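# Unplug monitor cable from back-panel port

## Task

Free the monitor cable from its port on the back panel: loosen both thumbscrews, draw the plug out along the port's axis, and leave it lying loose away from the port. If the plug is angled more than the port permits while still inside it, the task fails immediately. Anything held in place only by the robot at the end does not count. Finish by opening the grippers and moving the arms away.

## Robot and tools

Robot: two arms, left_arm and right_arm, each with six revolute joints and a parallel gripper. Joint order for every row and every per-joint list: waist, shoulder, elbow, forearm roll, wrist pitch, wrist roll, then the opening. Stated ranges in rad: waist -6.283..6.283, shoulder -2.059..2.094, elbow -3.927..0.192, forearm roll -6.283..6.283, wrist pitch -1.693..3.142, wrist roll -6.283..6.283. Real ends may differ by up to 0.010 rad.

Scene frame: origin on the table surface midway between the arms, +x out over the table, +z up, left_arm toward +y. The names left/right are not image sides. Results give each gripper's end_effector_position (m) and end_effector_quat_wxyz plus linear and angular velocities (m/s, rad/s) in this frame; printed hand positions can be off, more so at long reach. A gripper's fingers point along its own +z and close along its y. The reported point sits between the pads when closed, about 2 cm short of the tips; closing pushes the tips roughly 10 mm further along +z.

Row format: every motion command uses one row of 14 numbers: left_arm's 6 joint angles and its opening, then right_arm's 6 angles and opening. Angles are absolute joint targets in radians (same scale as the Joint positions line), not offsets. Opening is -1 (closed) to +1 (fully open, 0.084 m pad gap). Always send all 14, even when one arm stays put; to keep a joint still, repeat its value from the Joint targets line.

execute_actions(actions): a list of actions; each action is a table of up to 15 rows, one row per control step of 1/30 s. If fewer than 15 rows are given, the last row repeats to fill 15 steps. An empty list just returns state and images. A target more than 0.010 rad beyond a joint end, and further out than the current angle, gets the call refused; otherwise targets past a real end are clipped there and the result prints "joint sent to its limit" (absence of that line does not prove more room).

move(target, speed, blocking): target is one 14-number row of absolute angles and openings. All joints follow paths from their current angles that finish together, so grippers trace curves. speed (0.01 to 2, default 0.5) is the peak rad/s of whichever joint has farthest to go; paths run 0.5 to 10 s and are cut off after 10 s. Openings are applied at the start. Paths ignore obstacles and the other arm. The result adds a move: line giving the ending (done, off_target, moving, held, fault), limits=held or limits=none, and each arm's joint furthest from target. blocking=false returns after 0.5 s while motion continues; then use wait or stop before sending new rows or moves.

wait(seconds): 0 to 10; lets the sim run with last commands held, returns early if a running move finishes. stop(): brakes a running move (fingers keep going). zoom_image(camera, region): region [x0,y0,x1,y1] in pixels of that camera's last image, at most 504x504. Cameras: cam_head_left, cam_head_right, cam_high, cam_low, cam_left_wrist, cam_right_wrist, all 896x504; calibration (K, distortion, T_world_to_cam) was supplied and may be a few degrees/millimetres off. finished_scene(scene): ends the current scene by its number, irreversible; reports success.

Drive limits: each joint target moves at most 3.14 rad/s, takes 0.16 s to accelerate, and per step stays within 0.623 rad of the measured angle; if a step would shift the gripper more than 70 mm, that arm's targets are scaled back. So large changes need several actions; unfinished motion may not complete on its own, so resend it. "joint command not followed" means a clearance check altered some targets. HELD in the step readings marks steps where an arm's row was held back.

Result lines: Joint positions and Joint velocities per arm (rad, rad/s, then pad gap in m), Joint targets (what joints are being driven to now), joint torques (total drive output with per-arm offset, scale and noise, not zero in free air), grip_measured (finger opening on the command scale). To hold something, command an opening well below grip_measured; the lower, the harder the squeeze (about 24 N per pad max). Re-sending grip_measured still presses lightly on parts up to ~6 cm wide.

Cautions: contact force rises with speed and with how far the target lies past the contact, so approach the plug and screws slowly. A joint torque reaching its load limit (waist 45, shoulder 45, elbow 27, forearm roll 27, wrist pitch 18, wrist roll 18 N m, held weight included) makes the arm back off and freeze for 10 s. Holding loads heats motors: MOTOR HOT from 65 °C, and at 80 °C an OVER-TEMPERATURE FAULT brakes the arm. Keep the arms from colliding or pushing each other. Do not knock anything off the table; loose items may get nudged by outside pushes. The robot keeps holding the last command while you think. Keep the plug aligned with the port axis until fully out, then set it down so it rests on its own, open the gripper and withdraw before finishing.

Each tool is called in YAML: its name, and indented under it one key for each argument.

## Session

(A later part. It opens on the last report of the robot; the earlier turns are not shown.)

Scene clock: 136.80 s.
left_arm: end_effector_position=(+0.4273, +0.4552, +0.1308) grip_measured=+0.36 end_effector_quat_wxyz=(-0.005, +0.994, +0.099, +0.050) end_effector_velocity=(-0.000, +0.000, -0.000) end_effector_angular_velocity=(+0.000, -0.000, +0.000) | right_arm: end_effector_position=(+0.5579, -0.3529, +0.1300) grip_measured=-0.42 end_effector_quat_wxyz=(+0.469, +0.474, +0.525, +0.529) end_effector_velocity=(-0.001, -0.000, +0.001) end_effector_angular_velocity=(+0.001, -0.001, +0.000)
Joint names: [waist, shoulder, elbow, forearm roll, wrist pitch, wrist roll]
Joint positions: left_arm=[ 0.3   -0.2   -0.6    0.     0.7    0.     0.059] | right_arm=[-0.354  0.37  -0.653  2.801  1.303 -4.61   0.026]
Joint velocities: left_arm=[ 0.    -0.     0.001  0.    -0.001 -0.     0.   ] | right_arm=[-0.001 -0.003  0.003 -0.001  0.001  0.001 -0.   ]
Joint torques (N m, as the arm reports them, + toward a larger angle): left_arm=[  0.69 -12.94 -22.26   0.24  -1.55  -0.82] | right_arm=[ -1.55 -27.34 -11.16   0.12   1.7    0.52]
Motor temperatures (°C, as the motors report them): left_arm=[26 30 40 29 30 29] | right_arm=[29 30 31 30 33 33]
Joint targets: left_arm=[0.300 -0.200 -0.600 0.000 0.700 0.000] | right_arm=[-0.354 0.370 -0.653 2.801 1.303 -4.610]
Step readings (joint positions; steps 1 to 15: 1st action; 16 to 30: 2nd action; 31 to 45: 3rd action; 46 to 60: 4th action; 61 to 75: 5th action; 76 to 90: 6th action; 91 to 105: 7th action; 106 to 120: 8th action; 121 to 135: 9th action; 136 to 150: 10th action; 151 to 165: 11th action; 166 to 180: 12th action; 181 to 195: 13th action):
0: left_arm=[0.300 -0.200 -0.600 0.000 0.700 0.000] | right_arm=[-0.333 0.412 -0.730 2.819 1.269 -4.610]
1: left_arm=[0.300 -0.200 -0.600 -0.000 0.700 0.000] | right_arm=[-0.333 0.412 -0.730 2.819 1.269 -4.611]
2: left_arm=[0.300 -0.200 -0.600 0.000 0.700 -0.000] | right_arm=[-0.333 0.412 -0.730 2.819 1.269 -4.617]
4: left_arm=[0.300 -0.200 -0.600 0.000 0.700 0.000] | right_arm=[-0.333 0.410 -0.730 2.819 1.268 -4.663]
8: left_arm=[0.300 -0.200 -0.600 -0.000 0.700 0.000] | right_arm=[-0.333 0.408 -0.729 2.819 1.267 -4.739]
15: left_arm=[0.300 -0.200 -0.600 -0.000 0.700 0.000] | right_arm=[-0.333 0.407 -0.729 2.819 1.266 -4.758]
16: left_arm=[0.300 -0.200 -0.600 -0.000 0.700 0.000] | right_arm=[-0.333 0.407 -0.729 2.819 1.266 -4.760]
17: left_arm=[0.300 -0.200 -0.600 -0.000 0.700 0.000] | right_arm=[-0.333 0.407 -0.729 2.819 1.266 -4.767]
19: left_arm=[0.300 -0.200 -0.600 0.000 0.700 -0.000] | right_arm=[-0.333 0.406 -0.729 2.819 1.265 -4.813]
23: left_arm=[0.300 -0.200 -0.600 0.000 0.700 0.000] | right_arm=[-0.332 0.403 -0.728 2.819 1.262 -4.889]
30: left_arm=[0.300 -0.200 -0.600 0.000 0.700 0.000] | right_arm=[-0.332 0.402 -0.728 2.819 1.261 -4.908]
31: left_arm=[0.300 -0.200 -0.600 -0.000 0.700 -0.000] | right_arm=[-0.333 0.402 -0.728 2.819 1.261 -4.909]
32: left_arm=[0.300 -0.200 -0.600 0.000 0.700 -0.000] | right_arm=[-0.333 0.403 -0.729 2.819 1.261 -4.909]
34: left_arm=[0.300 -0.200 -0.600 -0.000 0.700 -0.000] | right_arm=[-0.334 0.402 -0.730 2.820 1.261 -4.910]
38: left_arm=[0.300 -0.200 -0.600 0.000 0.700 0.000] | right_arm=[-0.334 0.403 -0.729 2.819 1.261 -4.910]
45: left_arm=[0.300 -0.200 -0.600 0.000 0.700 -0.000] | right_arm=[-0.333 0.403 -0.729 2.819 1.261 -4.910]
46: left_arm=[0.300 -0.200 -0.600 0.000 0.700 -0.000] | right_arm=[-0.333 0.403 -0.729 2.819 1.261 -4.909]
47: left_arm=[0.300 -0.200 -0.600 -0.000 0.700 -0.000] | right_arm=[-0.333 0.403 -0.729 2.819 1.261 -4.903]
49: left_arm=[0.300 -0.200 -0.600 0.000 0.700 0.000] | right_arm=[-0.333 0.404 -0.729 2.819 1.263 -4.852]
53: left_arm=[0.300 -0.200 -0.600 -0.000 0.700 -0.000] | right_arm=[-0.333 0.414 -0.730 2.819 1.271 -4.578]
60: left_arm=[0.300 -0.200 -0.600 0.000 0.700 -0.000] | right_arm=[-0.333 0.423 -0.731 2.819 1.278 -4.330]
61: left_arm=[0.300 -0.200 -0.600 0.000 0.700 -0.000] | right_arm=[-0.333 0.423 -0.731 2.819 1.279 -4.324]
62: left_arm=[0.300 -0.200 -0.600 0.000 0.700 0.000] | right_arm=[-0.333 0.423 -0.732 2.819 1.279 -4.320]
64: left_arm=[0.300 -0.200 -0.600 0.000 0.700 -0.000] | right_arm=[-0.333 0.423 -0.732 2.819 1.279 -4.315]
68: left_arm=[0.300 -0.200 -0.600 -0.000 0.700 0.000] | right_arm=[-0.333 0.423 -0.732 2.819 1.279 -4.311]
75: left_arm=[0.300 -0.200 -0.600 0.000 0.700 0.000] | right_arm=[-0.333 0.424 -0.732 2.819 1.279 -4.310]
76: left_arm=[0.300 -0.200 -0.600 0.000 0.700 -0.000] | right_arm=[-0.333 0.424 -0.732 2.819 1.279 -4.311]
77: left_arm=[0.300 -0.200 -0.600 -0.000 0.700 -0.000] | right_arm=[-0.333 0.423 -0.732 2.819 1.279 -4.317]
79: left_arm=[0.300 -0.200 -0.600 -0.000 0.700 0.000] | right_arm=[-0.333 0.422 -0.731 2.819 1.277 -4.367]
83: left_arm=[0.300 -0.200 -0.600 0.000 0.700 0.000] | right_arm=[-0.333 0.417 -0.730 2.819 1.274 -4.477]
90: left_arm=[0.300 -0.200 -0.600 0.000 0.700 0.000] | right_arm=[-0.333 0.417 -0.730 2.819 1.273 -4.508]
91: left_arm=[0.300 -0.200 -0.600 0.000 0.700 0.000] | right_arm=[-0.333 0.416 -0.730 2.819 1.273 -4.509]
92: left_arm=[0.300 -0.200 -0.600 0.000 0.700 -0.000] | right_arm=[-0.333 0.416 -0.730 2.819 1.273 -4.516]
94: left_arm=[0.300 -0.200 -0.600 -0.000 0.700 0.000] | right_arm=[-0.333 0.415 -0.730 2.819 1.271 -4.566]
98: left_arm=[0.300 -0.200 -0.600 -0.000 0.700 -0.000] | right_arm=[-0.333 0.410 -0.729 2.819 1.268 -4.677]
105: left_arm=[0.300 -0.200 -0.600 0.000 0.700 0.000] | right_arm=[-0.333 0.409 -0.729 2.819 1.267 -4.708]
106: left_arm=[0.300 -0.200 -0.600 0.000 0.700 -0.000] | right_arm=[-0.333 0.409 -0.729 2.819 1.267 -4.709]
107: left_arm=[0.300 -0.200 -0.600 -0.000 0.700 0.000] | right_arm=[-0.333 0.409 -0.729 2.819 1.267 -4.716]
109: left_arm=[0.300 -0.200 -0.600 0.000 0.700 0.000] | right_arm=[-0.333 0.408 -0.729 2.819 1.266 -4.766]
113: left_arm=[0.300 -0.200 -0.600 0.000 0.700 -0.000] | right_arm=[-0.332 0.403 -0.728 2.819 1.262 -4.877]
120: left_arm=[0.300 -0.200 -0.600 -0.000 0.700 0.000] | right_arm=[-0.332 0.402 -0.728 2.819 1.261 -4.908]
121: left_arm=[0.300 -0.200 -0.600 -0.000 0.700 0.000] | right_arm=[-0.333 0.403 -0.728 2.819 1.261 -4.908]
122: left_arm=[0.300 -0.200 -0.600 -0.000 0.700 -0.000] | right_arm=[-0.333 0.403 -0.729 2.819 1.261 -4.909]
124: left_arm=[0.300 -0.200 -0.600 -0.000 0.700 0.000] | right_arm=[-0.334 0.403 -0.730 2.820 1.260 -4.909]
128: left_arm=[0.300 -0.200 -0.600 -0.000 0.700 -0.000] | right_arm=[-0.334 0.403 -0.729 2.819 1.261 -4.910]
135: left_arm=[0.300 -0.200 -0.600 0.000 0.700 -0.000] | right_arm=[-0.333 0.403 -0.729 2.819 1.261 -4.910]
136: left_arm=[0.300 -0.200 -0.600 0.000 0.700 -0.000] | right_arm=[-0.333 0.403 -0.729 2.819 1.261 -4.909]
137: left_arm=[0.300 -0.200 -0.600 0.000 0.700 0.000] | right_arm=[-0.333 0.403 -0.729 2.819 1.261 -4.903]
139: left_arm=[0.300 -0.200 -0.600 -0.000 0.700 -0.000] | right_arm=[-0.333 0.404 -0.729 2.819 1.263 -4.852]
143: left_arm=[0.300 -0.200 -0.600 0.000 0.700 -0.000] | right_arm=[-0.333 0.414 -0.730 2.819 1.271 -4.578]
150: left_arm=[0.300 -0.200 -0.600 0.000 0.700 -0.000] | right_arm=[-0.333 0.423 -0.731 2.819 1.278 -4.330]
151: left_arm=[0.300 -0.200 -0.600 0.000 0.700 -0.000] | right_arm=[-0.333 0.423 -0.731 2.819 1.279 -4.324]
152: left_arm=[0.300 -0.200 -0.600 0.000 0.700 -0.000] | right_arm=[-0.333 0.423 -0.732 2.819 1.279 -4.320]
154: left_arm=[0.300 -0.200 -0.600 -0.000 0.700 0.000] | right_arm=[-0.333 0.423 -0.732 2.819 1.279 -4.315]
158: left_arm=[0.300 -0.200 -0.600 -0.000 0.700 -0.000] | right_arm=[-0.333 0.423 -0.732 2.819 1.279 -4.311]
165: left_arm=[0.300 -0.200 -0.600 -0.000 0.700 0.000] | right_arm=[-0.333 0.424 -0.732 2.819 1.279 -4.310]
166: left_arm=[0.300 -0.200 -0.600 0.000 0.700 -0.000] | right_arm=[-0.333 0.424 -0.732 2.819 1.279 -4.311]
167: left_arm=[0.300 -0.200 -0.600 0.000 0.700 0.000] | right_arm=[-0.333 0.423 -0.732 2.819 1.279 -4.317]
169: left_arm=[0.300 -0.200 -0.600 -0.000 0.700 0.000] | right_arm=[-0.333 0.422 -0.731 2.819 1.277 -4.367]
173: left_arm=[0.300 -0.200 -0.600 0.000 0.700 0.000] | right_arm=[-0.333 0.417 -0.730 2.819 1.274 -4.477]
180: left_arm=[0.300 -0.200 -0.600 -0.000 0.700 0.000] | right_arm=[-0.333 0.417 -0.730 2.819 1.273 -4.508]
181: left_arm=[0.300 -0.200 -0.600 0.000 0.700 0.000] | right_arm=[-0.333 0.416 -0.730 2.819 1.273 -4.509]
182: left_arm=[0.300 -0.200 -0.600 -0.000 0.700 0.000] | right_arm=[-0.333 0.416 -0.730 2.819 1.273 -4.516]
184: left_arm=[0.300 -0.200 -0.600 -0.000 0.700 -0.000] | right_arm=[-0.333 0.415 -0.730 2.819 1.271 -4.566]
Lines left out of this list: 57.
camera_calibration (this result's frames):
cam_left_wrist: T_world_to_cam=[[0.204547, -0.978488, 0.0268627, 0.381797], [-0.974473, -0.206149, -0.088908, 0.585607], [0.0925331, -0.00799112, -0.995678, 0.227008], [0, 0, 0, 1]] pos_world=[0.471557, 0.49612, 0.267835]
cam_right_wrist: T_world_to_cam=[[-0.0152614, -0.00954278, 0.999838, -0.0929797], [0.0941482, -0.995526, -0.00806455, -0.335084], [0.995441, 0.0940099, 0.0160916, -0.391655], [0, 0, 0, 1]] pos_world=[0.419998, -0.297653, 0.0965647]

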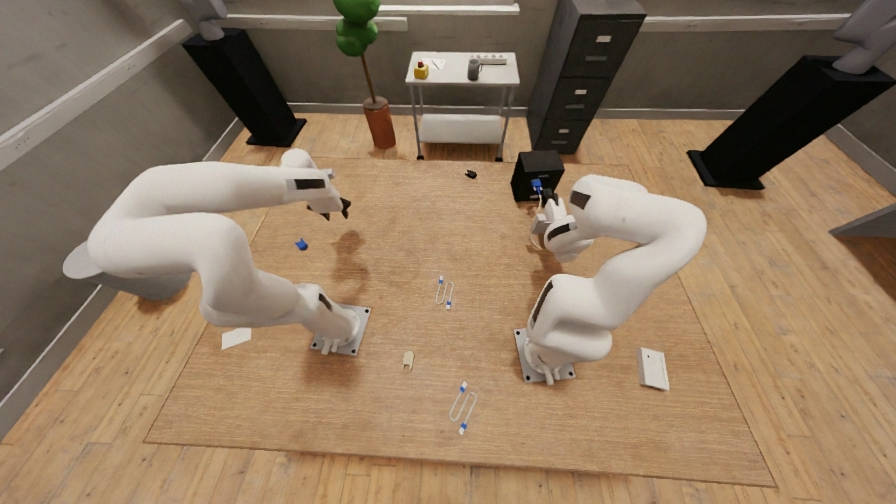

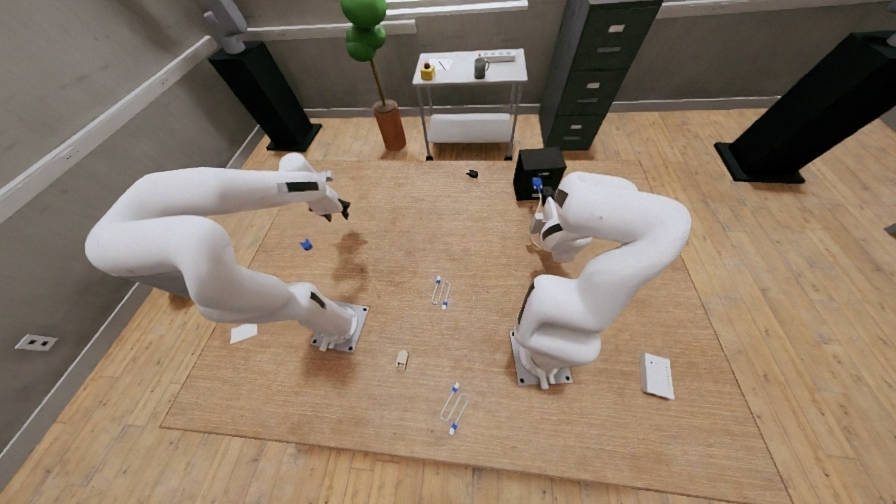

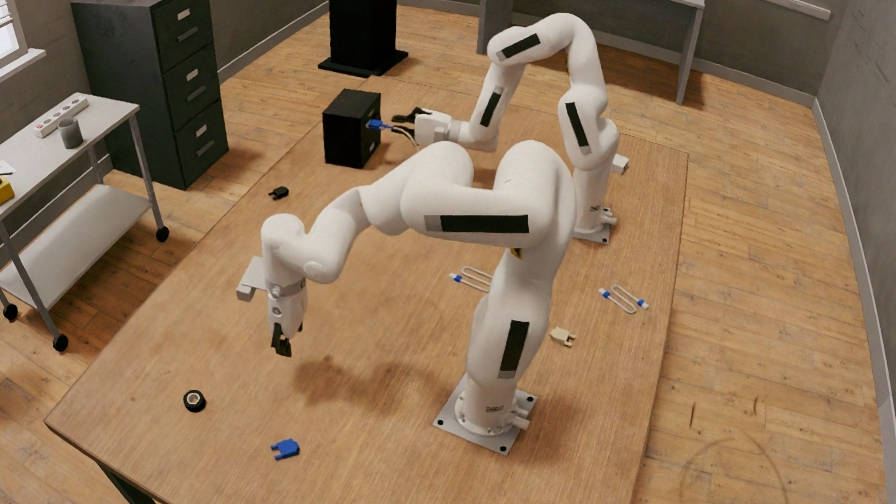

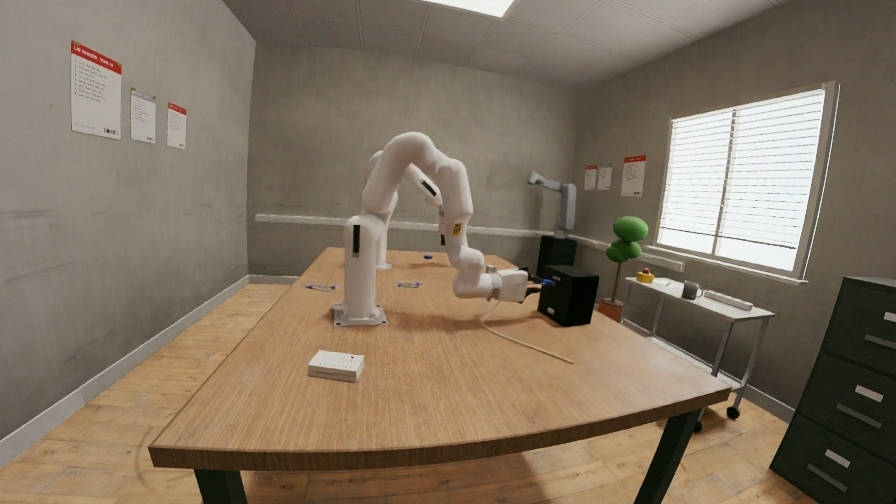

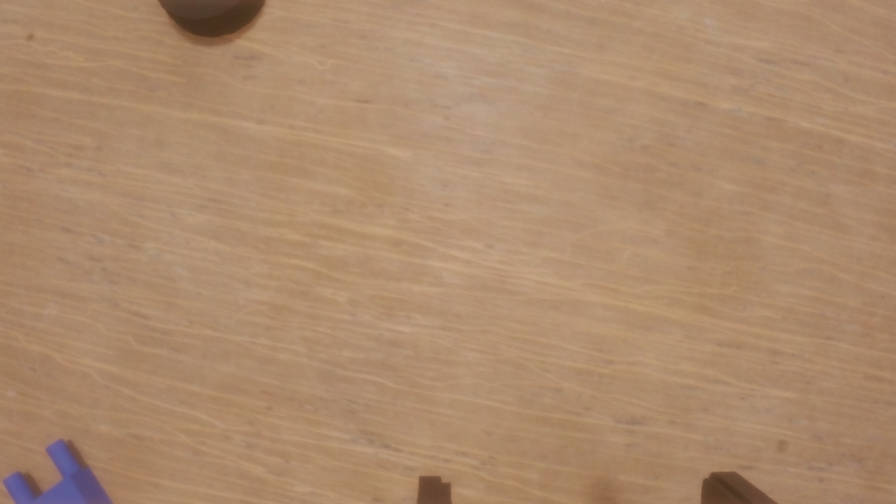

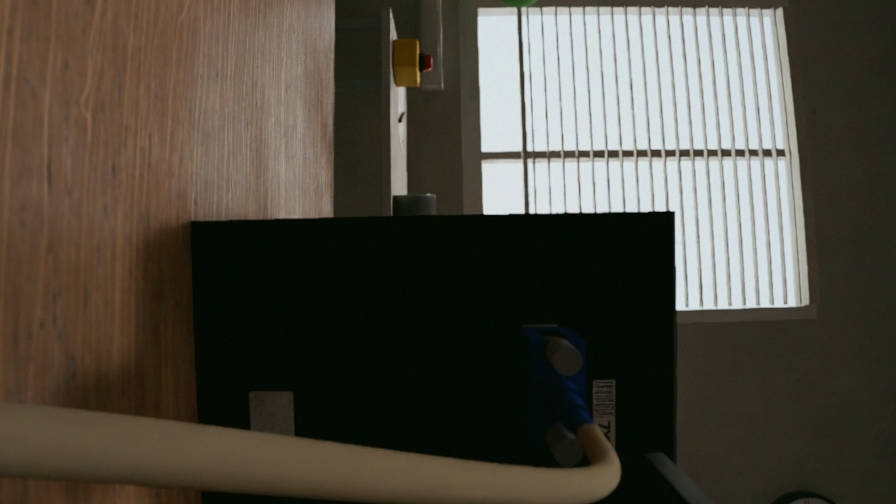

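move:
  target: [0.3,-0.2,-0.6,0,0.7,0,0.37,-0.354,0.18,-0.62,2.801,1.14,-4.61,-0.4]
  speed: 0.3

move:
  target: [0.3,-0.2,-0.6,0,0.7,0,0.37,-0.205,0.18,-0.6,2.947,1.15,-1.52,-0.4]
  speed: 1.5

move:
  target: [0.3,-0.2,-0.6,0,0.7,0,0.37,-0.216,0.35,-0.611,2.947,1.3145,-1.52,-0.4]
  speed: 0.2

Scene clock: 158.20 s.
left_arm: end_effector_position=(+0.4273, +0.4552, +0.1308) grip_measured=+0.36 end_effector_quat_wxyz=(-0.005, +0.994, +0.099, +0.050) end_effector_velocity=(-0.000, +0.000, -0.000) end_effector_angular_velocity=(-0.000, +0.001, +0.001) | right_arm: end_effector_position=(+0.5543, -0.3609, +0.1817) grip_measured=-0.42 end_effector_quat_wxyz=(+0.484, +0.469, +0.535, +0.509) end_effector_velocity=(+0.000, -0.000, +0.002) end_effector_angular_velocity=(-0.001, -0.003, -0.001)
Joint names: [waist, shoulder, elbow, forearm roll, wrist pitch, wrist roll]
Joint positions: left_arm=[ 0.3   -0.2   -0.6   -0.     0.7    0.     0.059] | right_arm=[-0.354  0.181 -0.62   2.801  1.14  -4.61   0.026]
Joint velocities: left_arm=[ 0.001 -0.     0.    -0.     0.001 -0.001  0.   ] | right_arm=[-0.    -0.003 -0.     0.    -0.001 -0.    -0.   ]
Joint torques (N m, as the arm reports them, + toward a larger angle): left_arm=[  1.47 -13.34 -22.51  -0.1   -1.65  -0.89] | right_arm=[ -1.52 -25.21 -13.48  -0.19   1.71   0.61]
Motor temperatures (°C, as the motors report them): left_arm=[26 30 40 29 30 29] | right_arm=[29 30 31 30 33 33]
Joint targets: left_arm=[0.300 -0.200 -0.600 0.000 0.700 0.000] | right_arm=[-0.354 0.180 -0.620 2.801 1.140 -4.610]
move: done; limits=none; left_arm: farthest joint: the waist, 0.000 radians from its target (0.000 radians at the start); right_arm: farthest joint: the shoulder, 0.001 radians from its target (0.190 radians at the start)
camera_calibration (this result's frames):
cam_left_wrist: T_world_to_cam=[[0.204547, -0.978488, 0.0268628, 0.381797], [-0.974473, -0.206149, -0.0889084, 0.585607], [0.0925335, -0.00799111, -0.995678, 0.227008], [0, 0, 0, 1]] pos_world=[0.471557, 0.49612, 0.267836]
cam_right_wrist: T_world_to_cam=[[-0.00673653, 0.0408921, 0.999141, -0.13123], [0.0751253, -0.996319, 0.0412831, -0.341002], [0.997151, 0.0753389, 0.0036397, -0.393563], [0, 0, 0, 1]] pos_world=[0.417176, -0.30473, 0.146628]

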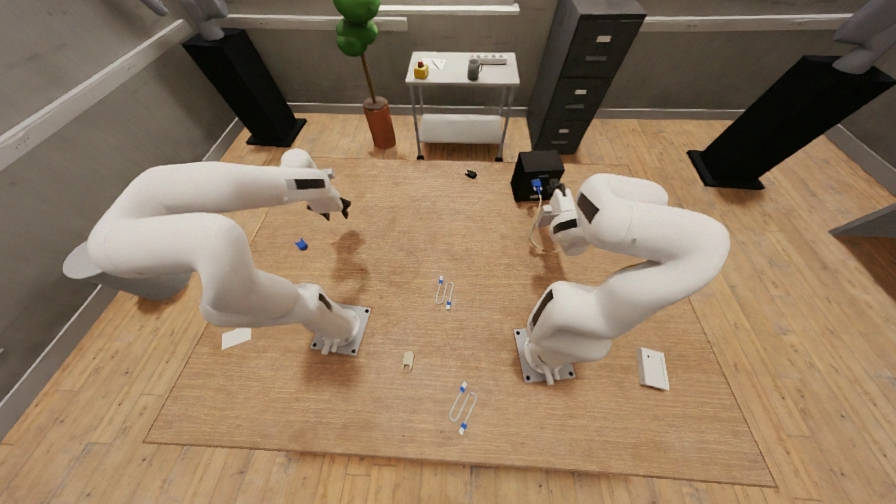

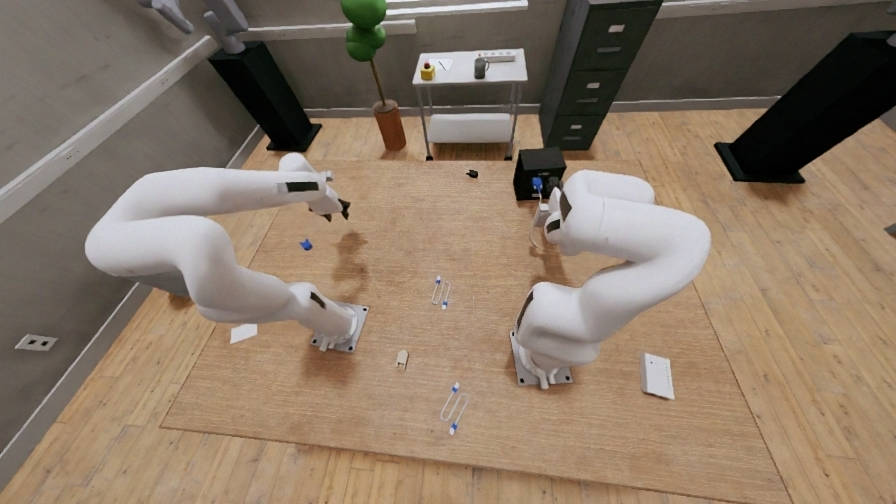

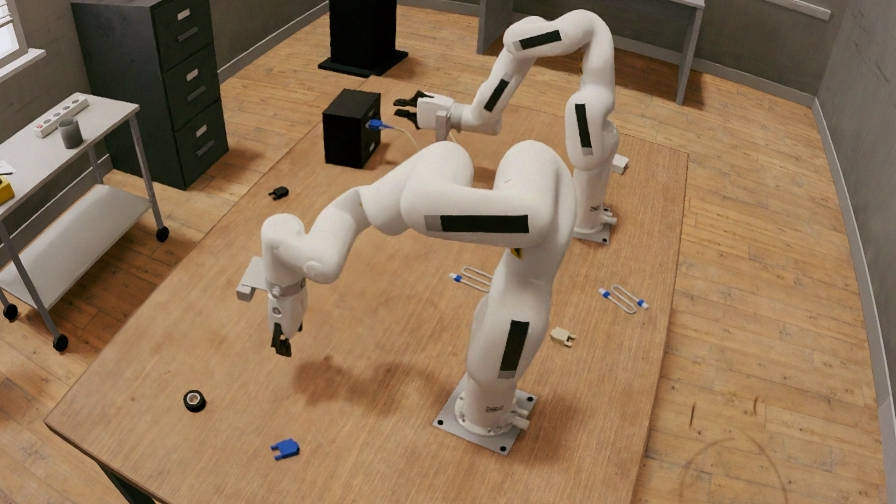

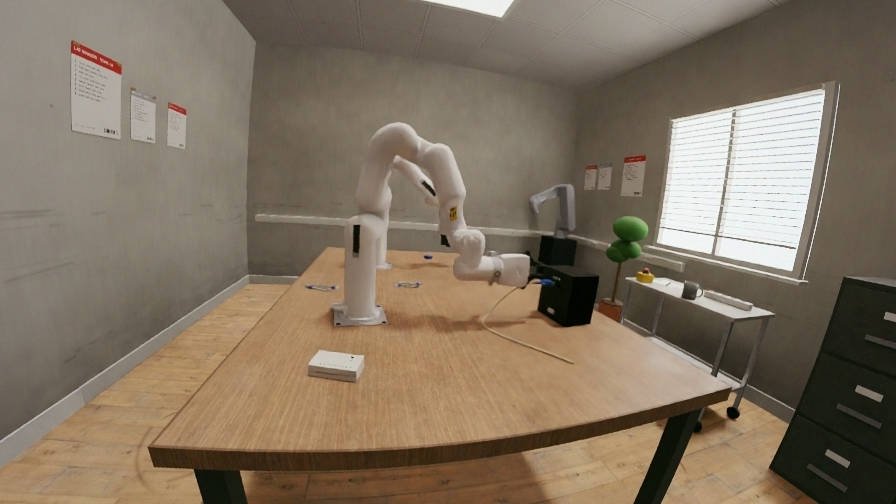

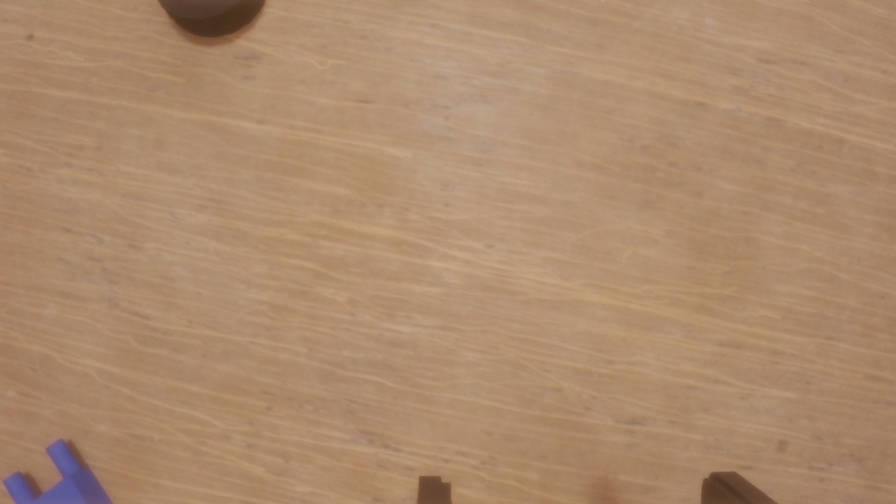

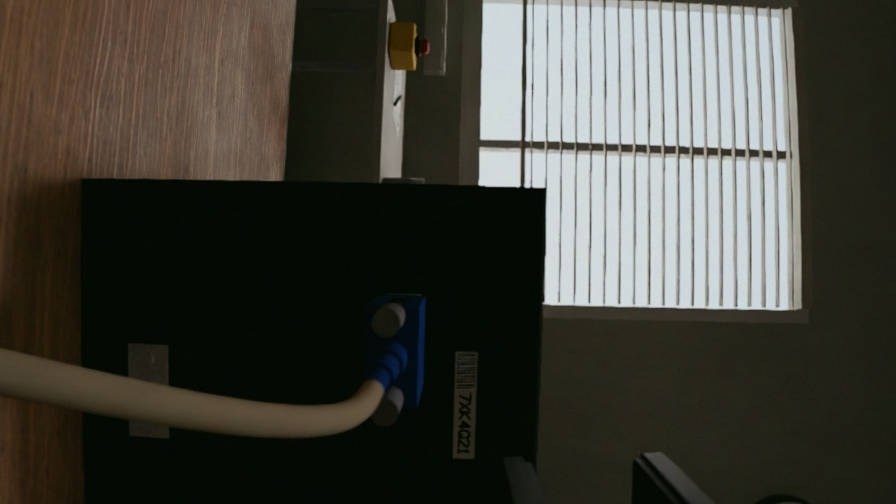

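Scene clock: 161.10 s.
left_arm: end_effector_position=(+0.4273, +0.4552, +0.1308) grip_measured=+0.36 end_effector_quat_wxyz=(-0.005, +0.994, +0.099, +0.050) end_effector_velocity=(+0.000, -0.000, +0.000) end_effector_angular_velocity=(+0.000, -0.000, -0.000) | right_arm: end_effector_position=(+0.5552, -0.3041, +0.1785) grip_measured=-0.42 end_effector_quat_wxyz=(+0.518, -0.535, +0.466, -0.478) end_effector_velocity=(+0.000, +0.000, +0.001) end_effector_angular_velocity=(+0.001, -0.001, +0.001)
Joint names: [waist, shoulder, elbow, forearm roll, wrist pitch, wrist roll]
Joint positions: left_arm=[ 0.3   -0.2   -0.6   -0.     0.7   -0.     0.059] | right_arm=[-0.205  0.18  -0.6    2.947  1.15  -1.52   0.026]
Joint velocities: left_arm=[-0.001  0.    -0.     0.    -0.    -0.001  0.   ] | right_arm=[ 0.001 -0.001  0.    -0.     0.     0.002 -0.   ]
Joint torques (N m, as the arm reports them, + toward a larger angle): left_arm=[  0.85 -13.18 -22.33   0.48  -1.51  -0.4 ] | right_arm=[ -1.8  -24.91 -13.09  -0.22   1.7    0.48]
Motor temperatures (°C, as the motors report them): left_arm=[26 30 40 29 30 29] | right_arm=[29 30 31 30 33 33]
Joint targets: left_arm=[0.300 -0.200 -0.600 0.000 0.700 0.000] | right_arm=[-0.205 0.180 -0.600 2.947 1.150 -1.520]
move: done; limits=none; left_arm: farthest joint: the waist, 0.000 radians from its target (0.000 radians at the start); right_arm: farthest joint: the waist, 0.000 radians from its target (0.149 radians at the start)
camera_calibration (this result's frames):
cam_left_wrist: T_world_to_cam=[[0.204548, -0.978488, 0.0268629, 0.381797], [-0.974473, -0.206149, -0.0889083, 0.585607], [0.0925335, -0.00799118, -0.995678, 0.227008], [0, 0, 0, 1]] pos_world=[0.471557, 0.49612, 0.267835]
cam_right_wrist: T_world_to_cam=[[-0.0208396, -0.0319275, -0.999273, 0.212018], [-0.125174, 0.991709, -0.0290753, 0.44399], [0.991916, 0.124477, -0.0246633, -0.375798], [0, 0, 0, 1]] pos_world=[0.432754, -0.386761, 0.215504]

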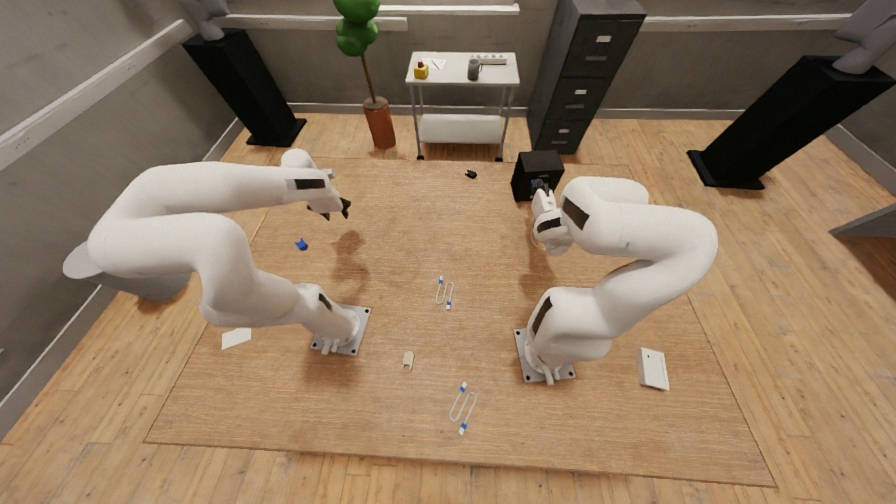

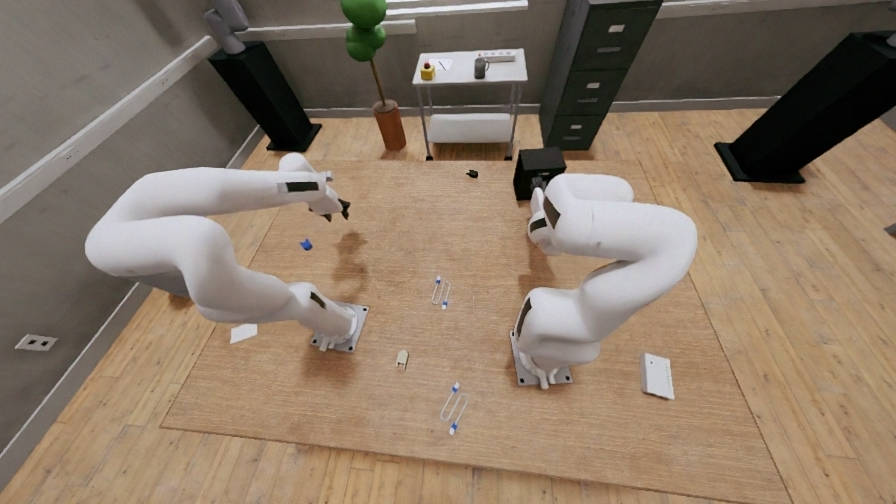

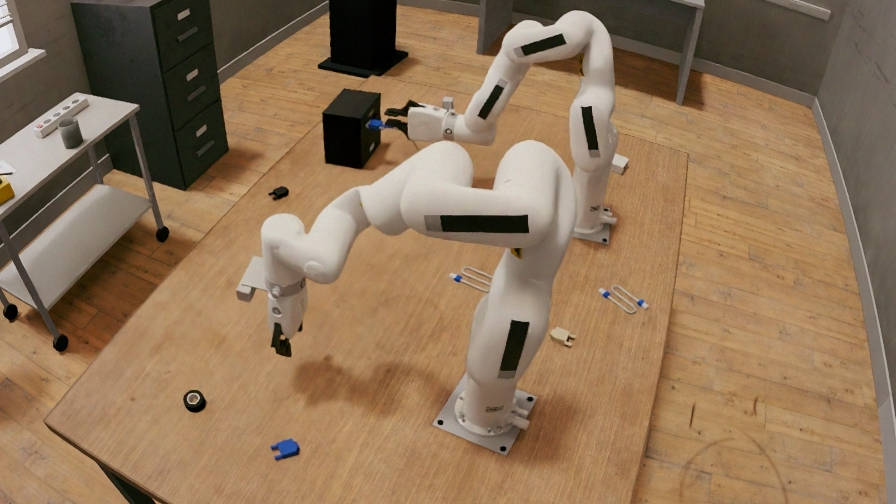

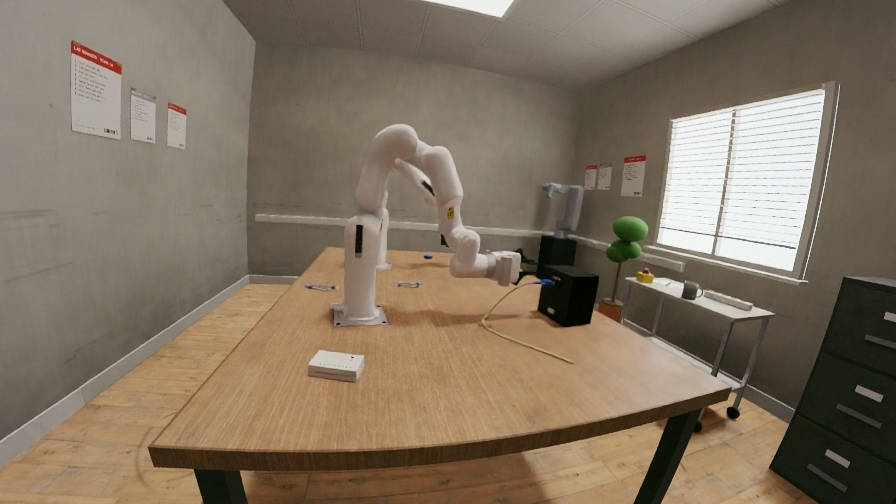

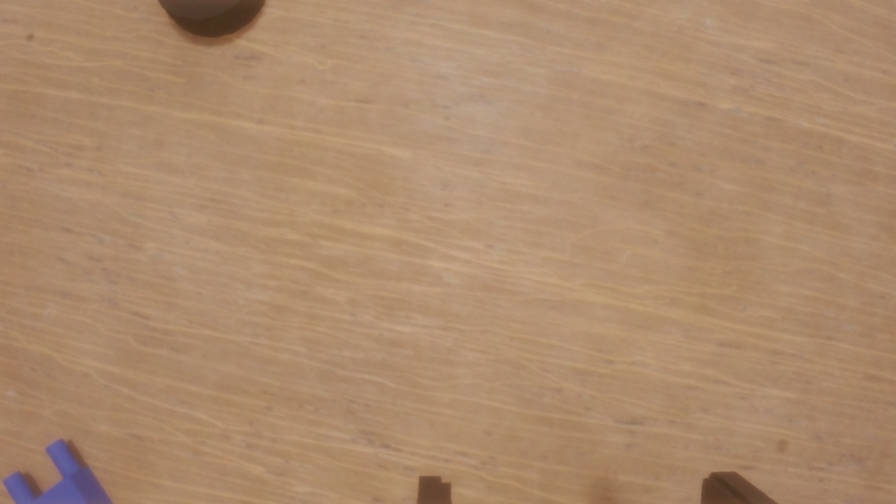

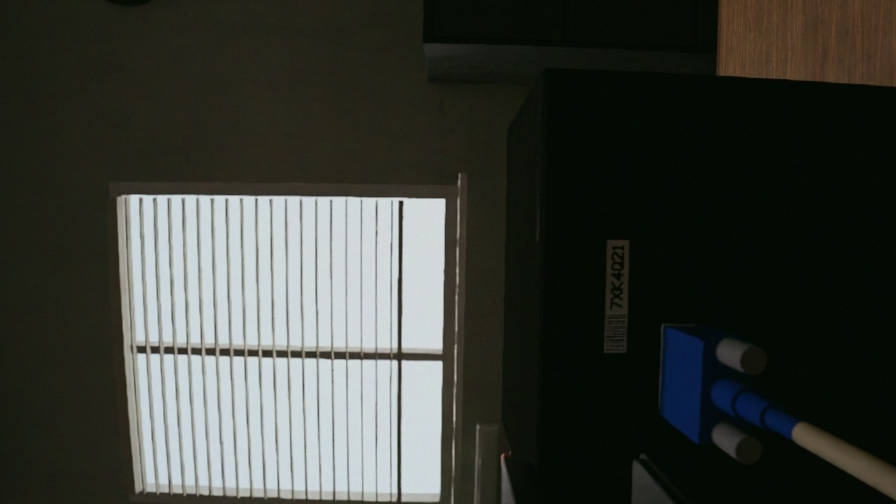

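Scene clock: 162.40 s.
left_arm: end_effector_position=(+0.4273, +0.4552, +0.1308) grip_measured=+0.36 end_effector_quat_wxyz=(-0.005, +0.994, +0.099, +0.050) end_effector_velocity=(+0.000, -0.000, -0.000) end_effector_angular_velocity=(-0.001, +0.001, +0.001) | right_arm: end_effector_position=(+0.5525, -0.3051, +0.1294) grip_measured=-0.42 end_effector_quat_wxyz=(+0.527, -0.526, +0.472, -0.472) end_effector_velocity=(-0.000, -0.000, -0.001) end_effector_angular_velocity=(+0.000, +0.001, +0.000)
Joint names: [waist, shoulder, elbow, forearm roll, wrist pitch, wrist roll]
Joint positions: left_arm=[ 0.3   -0.2   -0.6   -0.     0.7   -0.     0.059] | right_arm=[-0.216  0.35  -0.611  2.947  1.314 -1.52   0.026]
Joint velocities: left_arm=[-0.     0.001 -0.001 -0.     0.001 -0.001  0.   ] | right_arm=[-0.     0.002  0.    -0.     0.002 -0.     0.   ]
Joint torques (N m, as the arm reports them, + toward a larger angle): left_arm=[  0.92 -13.27 -22.54   0.42  -1.57  -0.72] | right_arm=[ -1.66 -26.43 -10.75  -0.06   1.47   0.4 ]
Motor temperatures (°C, as the motors report them): left_arm=[26 30 40 29 30 29] | right_arm=[29 30 31 30 33 33]
Joint targets: left_arm=[0.300 -0.200 -0.600 0.000 0.700 0.000] | right_arm=[-0.216 0.350 -0.611 2.947 1.315 -1.520]
move: done; limits=none; left_arm: farthest joint: the waist, 0.000 radians from its target (0.000 radians at the start); right_arm: farthest joint: the waist, 0.000 radians from its target (0.011 radians at the start)
camera_calibration (this result's frames):
cam_left_wrist: T_world_to_cam=[[0.204548, -0.978488, 0.0268628, 0.381797], [-0.974473, -0.206149, -0.0889082, 0.585607], [0.0925334, -0.00799113, -0.995678, 0.227008], [0, 0, 0, 1]] pos_world=[0.471557, 0.49612, 0.267835]
cam_right_wrist: T_world_to_cam=[[-0.0157862, -0.00209298, -0.999873, 0.16927], [-0.124774, 0.992185, -0.000106935, 0.439396], [0.99206, 0.124756, -0.015924, -0.375329], [0, 0, 0, 1]] pos_world=[0.429846, -0.388783, 0.163319]

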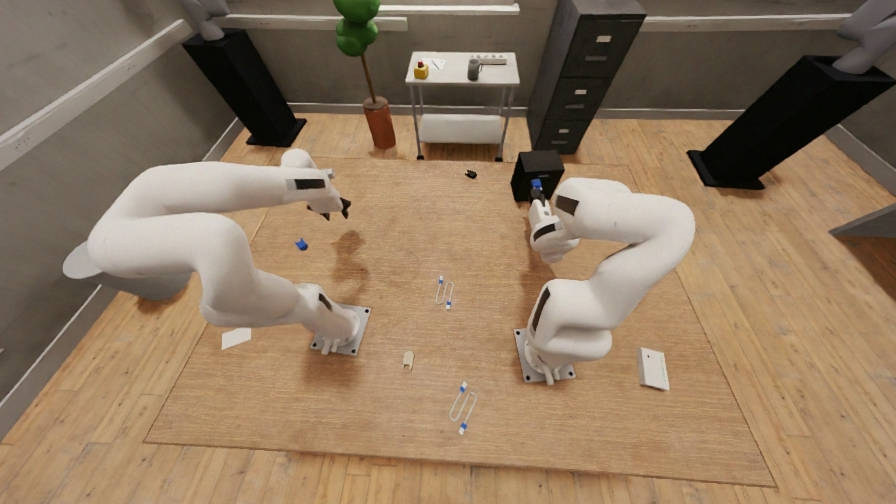

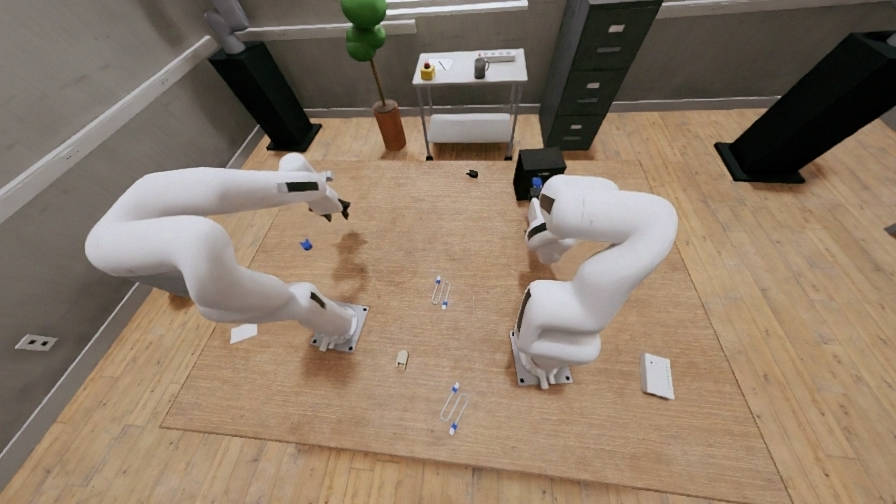

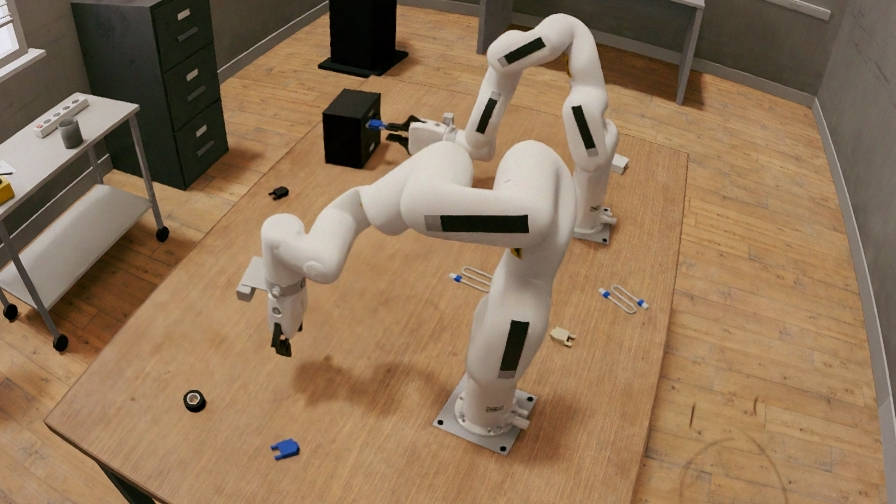

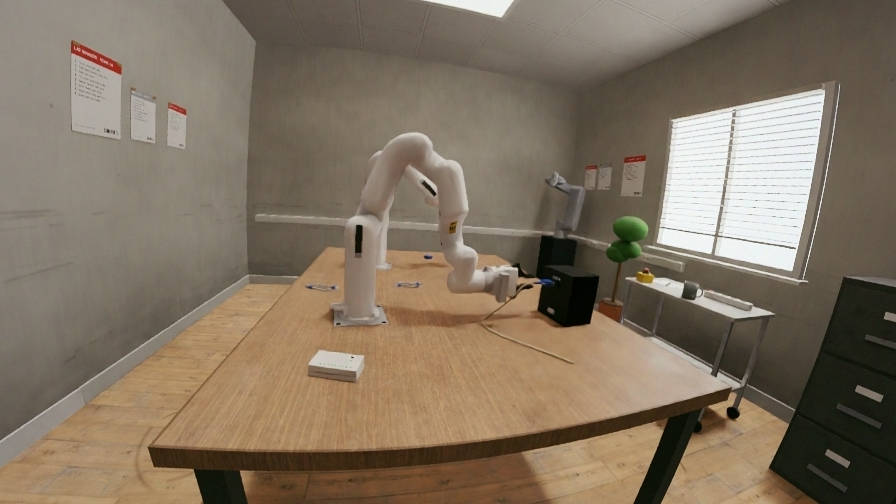

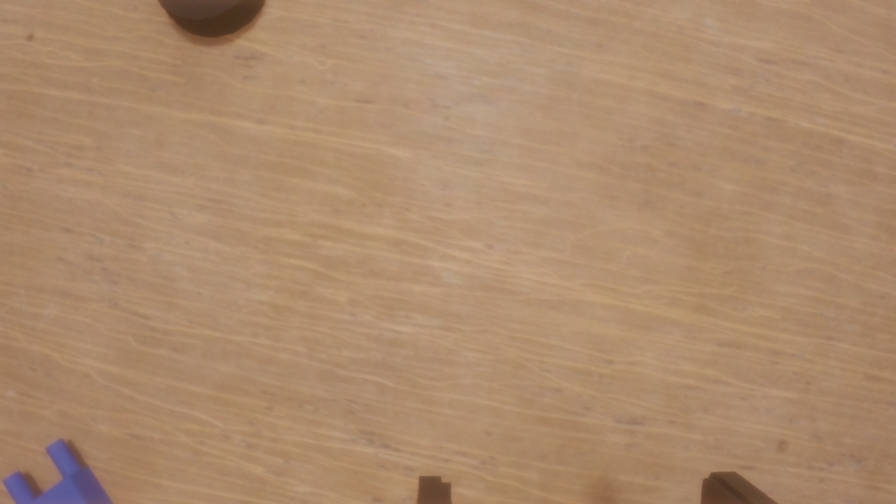

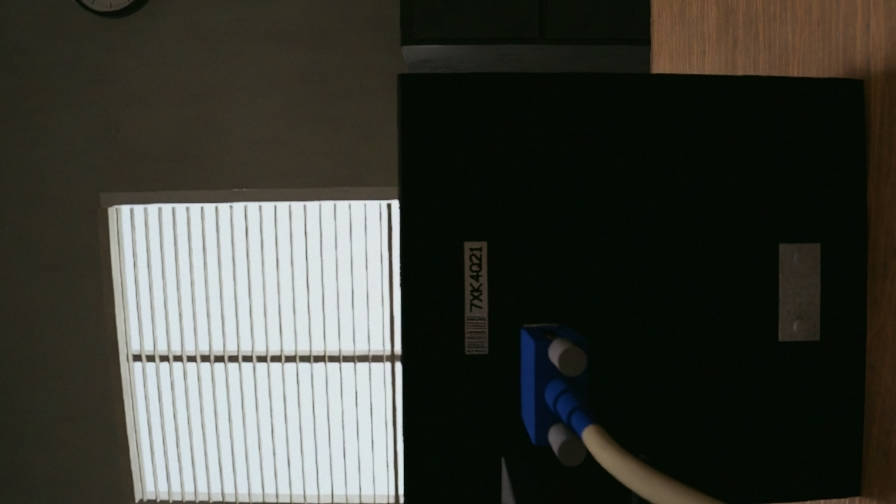

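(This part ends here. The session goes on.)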